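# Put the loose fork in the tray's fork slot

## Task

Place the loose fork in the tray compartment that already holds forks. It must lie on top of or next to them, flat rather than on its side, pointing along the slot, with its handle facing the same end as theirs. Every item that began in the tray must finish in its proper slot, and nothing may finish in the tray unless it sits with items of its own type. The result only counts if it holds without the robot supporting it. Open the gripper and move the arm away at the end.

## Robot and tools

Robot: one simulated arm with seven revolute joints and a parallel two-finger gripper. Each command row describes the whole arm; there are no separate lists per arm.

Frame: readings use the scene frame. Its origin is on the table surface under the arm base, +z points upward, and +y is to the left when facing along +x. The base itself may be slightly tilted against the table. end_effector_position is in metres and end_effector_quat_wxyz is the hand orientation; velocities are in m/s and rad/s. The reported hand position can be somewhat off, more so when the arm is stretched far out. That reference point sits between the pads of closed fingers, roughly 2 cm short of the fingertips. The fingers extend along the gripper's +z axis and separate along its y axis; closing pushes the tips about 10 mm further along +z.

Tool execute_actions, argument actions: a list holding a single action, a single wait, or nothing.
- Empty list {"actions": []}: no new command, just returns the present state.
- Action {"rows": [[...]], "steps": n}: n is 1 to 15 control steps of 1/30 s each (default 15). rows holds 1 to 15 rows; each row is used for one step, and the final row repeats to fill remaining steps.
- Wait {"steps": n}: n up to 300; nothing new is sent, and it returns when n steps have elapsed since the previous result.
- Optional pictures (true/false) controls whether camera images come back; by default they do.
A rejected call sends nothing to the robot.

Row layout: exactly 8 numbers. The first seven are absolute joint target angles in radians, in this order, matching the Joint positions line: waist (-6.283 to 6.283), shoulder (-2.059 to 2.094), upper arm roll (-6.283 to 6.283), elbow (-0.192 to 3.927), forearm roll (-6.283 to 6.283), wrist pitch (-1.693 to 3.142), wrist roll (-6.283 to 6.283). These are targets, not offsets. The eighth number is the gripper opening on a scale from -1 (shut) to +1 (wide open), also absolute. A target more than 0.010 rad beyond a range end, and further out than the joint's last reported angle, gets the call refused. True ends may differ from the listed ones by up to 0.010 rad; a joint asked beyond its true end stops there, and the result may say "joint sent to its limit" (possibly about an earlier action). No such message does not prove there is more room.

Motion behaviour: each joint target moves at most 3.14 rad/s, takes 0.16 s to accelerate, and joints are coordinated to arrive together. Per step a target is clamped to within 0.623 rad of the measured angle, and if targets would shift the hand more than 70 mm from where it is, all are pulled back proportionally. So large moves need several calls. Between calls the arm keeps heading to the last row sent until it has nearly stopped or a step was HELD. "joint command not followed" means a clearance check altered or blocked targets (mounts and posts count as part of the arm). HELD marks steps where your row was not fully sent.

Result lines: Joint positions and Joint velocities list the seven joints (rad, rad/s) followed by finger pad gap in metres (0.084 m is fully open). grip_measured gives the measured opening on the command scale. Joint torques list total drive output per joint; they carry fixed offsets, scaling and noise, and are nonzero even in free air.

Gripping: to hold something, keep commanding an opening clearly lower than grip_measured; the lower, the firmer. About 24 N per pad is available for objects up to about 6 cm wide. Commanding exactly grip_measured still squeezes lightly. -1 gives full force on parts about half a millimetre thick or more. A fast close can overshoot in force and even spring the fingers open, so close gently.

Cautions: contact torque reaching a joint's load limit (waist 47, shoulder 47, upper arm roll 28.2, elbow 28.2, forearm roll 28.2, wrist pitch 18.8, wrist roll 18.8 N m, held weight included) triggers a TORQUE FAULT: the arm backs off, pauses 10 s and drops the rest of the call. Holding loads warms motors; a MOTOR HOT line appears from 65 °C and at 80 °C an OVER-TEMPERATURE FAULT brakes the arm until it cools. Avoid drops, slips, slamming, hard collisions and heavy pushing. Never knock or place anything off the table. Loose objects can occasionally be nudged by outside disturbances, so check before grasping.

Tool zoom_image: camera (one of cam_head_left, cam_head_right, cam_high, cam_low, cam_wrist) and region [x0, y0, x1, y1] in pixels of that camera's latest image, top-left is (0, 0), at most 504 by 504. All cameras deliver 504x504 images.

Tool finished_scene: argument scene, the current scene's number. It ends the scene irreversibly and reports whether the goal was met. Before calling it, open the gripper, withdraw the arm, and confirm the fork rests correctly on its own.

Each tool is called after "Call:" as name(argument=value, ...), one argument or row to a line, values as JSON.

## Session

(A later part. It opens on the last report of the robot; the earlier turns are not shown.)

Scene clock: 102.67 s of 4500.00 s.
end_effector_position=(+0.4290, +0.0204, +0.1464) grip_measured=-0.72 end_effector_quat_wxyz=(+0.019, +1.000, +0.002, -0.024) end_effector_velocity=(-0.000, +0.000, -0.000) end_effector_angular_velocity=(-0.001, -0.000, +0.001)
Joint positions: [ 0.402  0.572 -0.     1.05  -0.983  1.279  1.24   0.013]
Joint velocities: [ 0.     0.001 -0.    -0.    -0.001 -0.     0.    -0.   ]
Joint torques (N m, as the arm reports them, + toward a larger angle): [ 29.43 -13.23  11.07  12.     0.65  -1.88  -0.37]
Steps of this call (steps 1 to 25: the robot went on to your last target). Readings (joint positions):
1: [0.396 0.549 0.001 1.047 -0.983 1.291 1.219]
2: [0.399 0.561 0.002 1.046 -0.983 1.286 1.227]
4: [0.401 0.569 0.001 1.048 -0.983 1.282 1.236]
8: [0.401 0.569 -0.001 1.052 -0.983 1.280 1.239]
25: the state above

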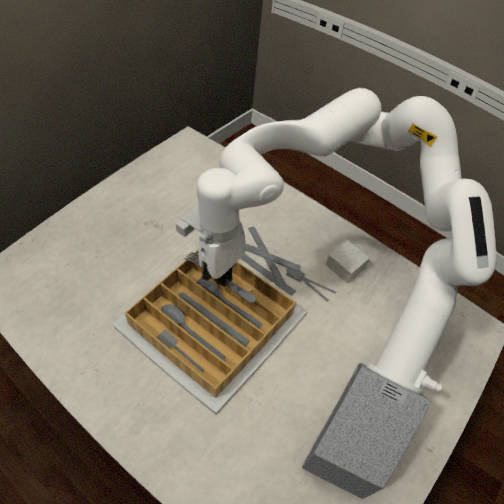

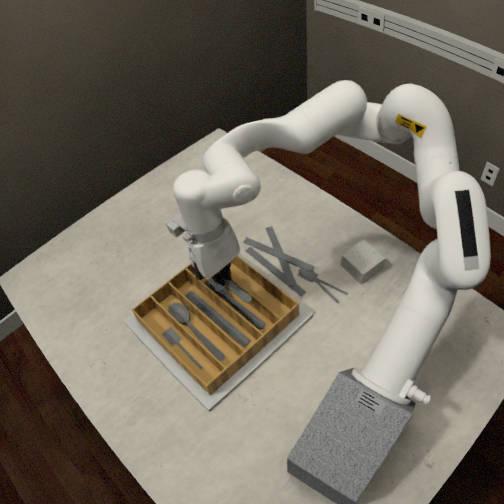

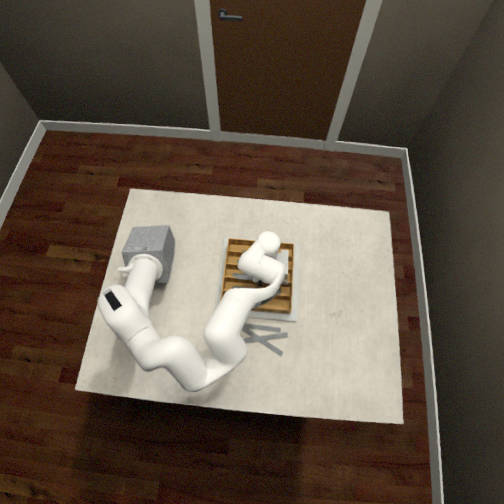

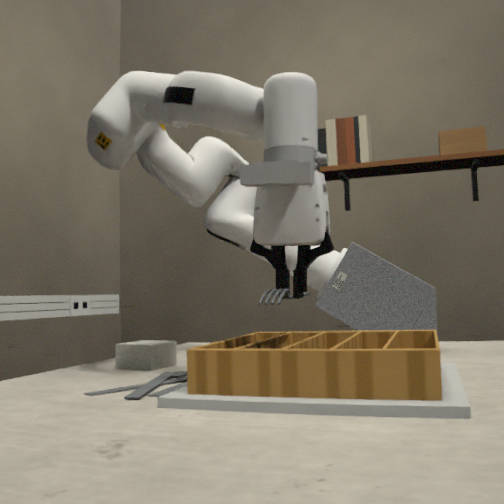

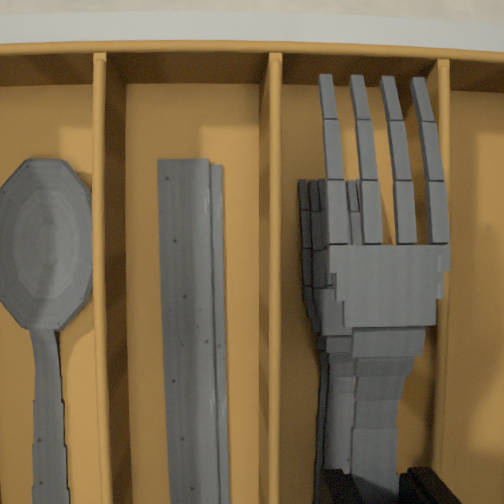

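Call:
execute_actions(
  actions=[
    {"rows":[[0.281,0.604,0,0.957,-1.125,1.174,1.33,-1]]},
  ],
)

Scene clock: 111.27 s of 4500.00 s.
end_effector_position=(+0.4108, +0.0199, +0.0837) grip_measured=-0.72 end_effector_quat_wxyz=(+0.017, +1.000, +0.002, -0.021) end_effector_velocity=(-0.008, -0.008, -0.014) end_effector_angular_velocity=(-0.022, +0.024, +0.001)
Joint positions: [ 0.283  0.603  0.002  0.959 -1.125  1.174  1.33   0.013]
Joint velocities: [-0.01   0.005 -0.018 -0.014 -0.004  0.002  0.002  0.   ]
Joint torques (N m, as the arm reports them, + toward a larger angle): [ 28.48 -13.27  11.01   9.83   0.65  -1.9   -0.35]
Steps of this call (steps 1 to 15: the robot went on to your last target; steps 16 to 90: nothing new was sent; then 5.10 s passed at rest; steps 91 to 105: all 15 steps of this action). Readings (joint positions):
91: [0.401 0.572 0.000 1.050 -0.984 1.278 1.241]
92: [0.395 0.573 0.002 1.045 -0.993 1.271 1.247]
94: [0.352 0.583 0.008 1.014 -1.049 1.228 1.282]
98: [0.281 0.606 -0.010 0.955 -1.117 1.183 1.324]
105: the state above

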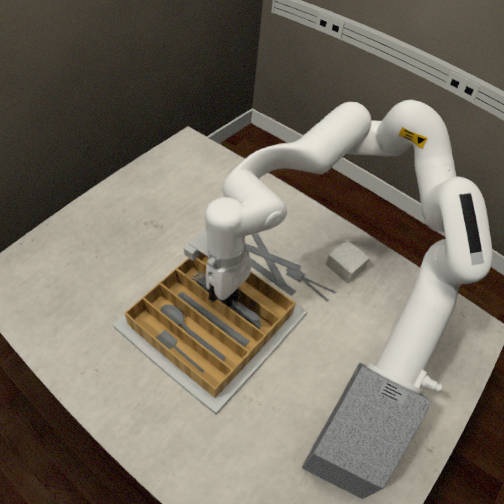

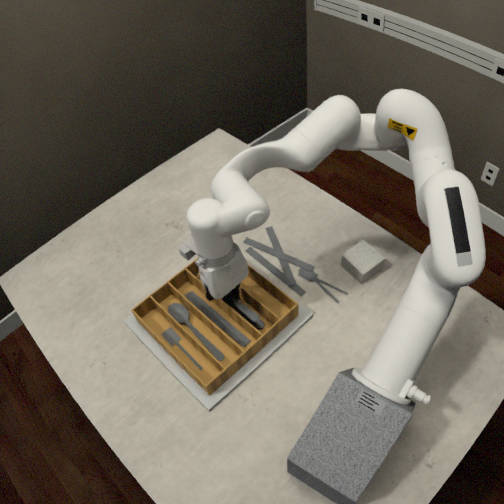

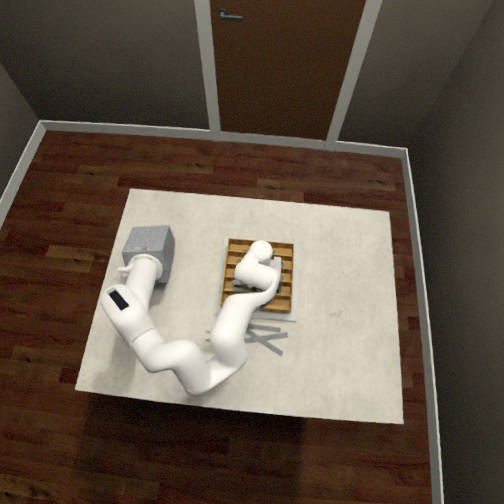

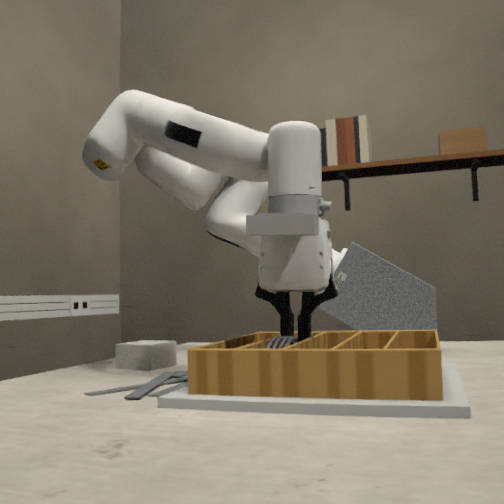

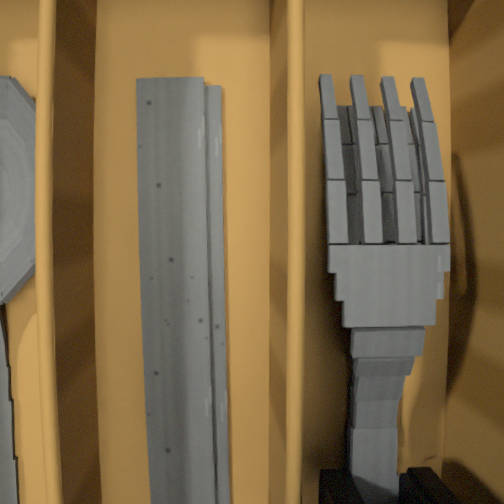

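Lower ~15 mm more, release, lift.

Call:
execute_actions(
  actions=[
    {"rows":[[0.253,0.614,0,0.942,-1.157,1.15,1.35,-1]]},
  ],
  pictures=false,
)

Call:
execute_actions(
  actions=[
    {"rows":[[0.253,0.614,0,0.942,-1.157,1.15,1.35,-0.45]],"steps":10},
  ],
  pictures=false,
)

Call:
execute_actions(
  actions=[
    {"rows":[[0.402,0.572,0,1.05,-0.983,1.279,1.24,-0.45]]},
  ],
  pictures=false,
)

Call:
execute_actions(
  actions=[
    {"steps":15},
  ],
)

Scene clock: 122.40 s of 4500.00 s.
end_effector_position=(+0.4053, +0.0194, +0.0683) grip_measured=-1.00 end_effector_quat_wxyz=(+0.016, +1.000, +0.001, -0.024) end_effector_velocity=(+0.001, +0.001, +0.002) end_effector_angular_velocity=(+0.004, -0.003, +0.000)
Joint positions: [ 0.253  0.614 -0.     0.942 -1.157  1.15   1.35   0.   ]
Joint velocities: [ 0.002 -0.001  0.002  0.     0.001 -0.002  0.     0.   ]
Joint torques (N m, as the arm reports them, + toward a larger angle): [ 28.26 -13.24  10.81   8.8    0.76  -1.9   -0.41]
Steps of this call (steps 1 to 15: the robot went on to your last target; steps 16 to 90: nothing new was sent; then 7.63 s passed at rest; steps 91 to 105: all 15 steps of this action). Readings (joint positions):
91: [0.281 0.604 0.000 0.957 -1.126 1.173 1.331]
92: [0.277 0.605 0.001 0.955 -1.132 1.169 1.334]
94: [0.266 0.608 0.007 0.951 -1.145 1.156 1.343]
98: [0.252 0.615 -0.004 0.940 -1.156 1.152 1.349]
105: the state above

Scene clock: 122.73 s of 4500.00 s.
end_effector_position=(+0.4053, +0.0190, +0.0680) grip_measured=-0.47 end_effector_quat_wxyz=(+0.016, +1.000, +0.001, -0.024) end_effector_velocity=(-0.000, +0.001, +0.001) end_effector_angular_velocity=(+0.003, -0.000, +0.000)
Joint positions: [ 0.253  0.614 -0.001  0.942 -1.157  1.15   1.35   0.023]
Joint velocities: [ 0.    -0.     0.001 -0.     0.001 -0.002 -0.     0.001]
Joint torques (N m, as the arm reports them, + toward a larger angle): [ 30.06 -12.96  11.84   8.92   0.76  -2.71  -0.47]
Steps of this call (steps 1 to 10: all 10 steps of this action). Readings (joint positions):
1: [0.253 0.614 -0.000 0.942 -1.157 1.150 1.350]
2: [0.253 0.614 -0.000 0.942 -1.157 1.151 1.350]
4: [0.253 0.614 -0.001 0.942 -1.157 1.151 1.350]
8: [0.253 0.614 -0.001 0.942 -1.157 1.151 1.350]
10: the state above

Scene clock: 123.23 s of 4500.00 s.
end_effector_position=(+0.4281, +0.0192, +0.1439) grip_measured=-0.47 end_effector_quat_wxyz=(+0.021, +0.999, +0.002, -0.026) end_effector_velocity=(+0.006, +0.006, +0.013) end_effector_angular_velocity=(+0.020, -0.019, -0.000)
Joint positions: [ 0.4    0.573 -0.003  1.048 -0.984  1.279  1.24   0.024]
Joint velocities: [ 0.008 -0.004  0.016  0.016  0.006  0.    -0.004  0.   ]
Joint torques (N m, as the arm reports them, + toward a larger angle): [ 30.23 -13.22  11.4   12.06   0.57  -2.    -0.45]
Steps of this call (steps 1 to 15: all 15 steps of this action). Readings (joint positions):
1: [0.253 0.614 -0.001 0.942 -1.156 1.151 1.349]
2: [0.260 0.613 -0.002 0.946 -1.147 1.159 1.342]
4: [0.306 0.602 -0.006 0.977 -1.089 1.202 1.306]
8: [0.396 0.572 0.009 1.048 -0.998 1.265 1.250]
15: the state above

Scene clock: 123.73 s of 4500.00 s.
end_effector_position=(+0.4290, +0.0204, +0.1463) grip_measured=-0.47 end_effector_quat_wxyz=(+0.019, +1.000, +0.002, -0.024) end_effector_velocity=(-0.000, +0.000, +0.000) end_effector_angular_velocity=(+0.000, +0.000, +0.002)
Joint positions: [ 0.402  0.572 -0.     1.05  -0.983  1.279  1.24   0.024]
Joint velocities: [ 0.     0.     0.     0.     0.001  0.    -0.002 -0.   ]
Joint torques (N m, as the arm reports them, + toward a larger angle): [ 29.07 -12.93  11.01  11.75   0.65  -1.9   -0.42]
Steps of this call (steps 1 to 15: the robot went on to your last target). Readings (joint positions):
1: [0.400 0.573 -0.002 1.048 -0.983 1.279 1.240]
2: [0.401 0.573 -0.001 1.049 -0.983 1.279 1.240]
4: [0.401 0.572 -0.000 1.049 -0.983 1.279 1.240]
8: [0.402 0.572 -0.000 1.050 -0.983 1.279 1.240]
15: the state above
The arm was judged still, so your last target was given up. Only a new action makes it travel on or press farther. Fingers that are still opening or closing keep moving.

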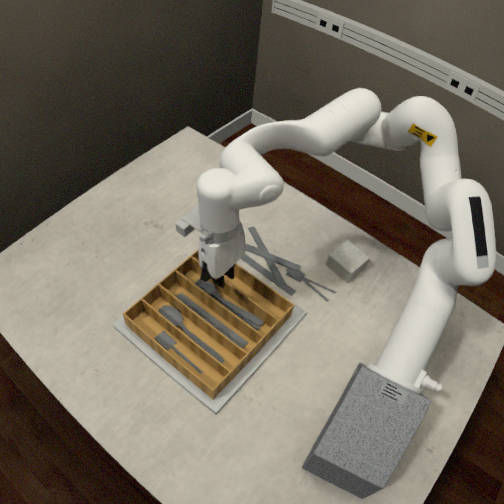

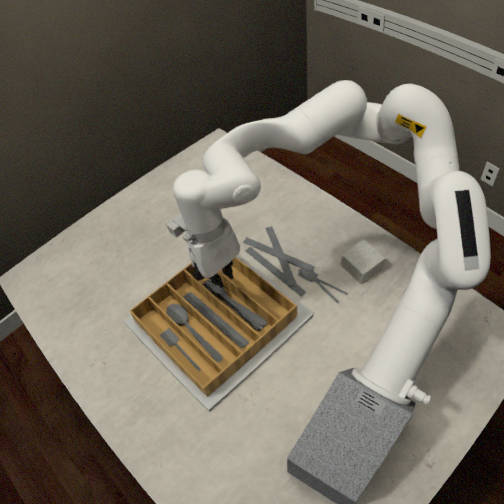

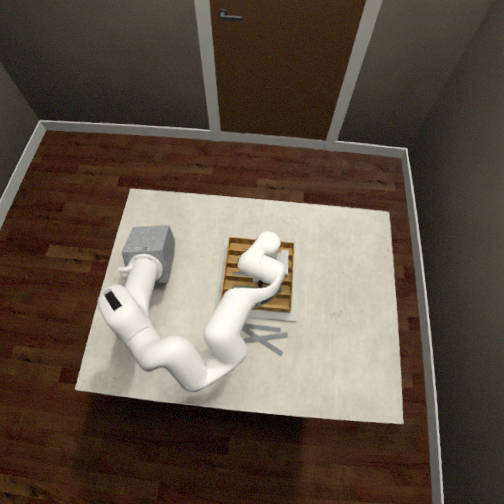

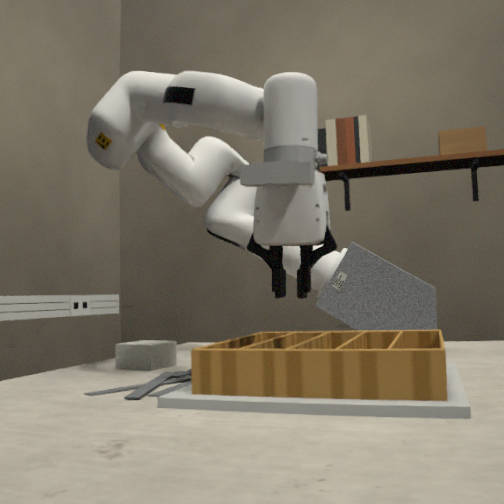

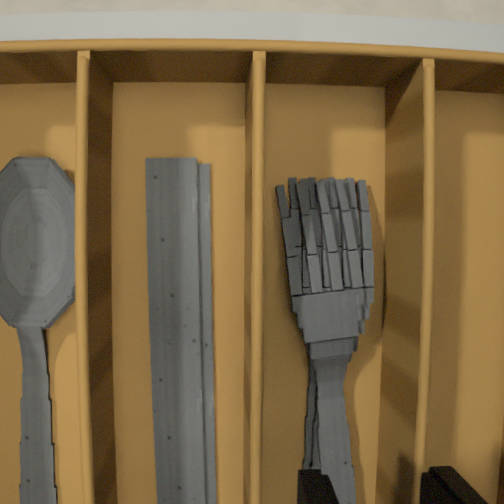

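Call:
finished_scene(
  scene=2,
)

The scene is finished: the task was done.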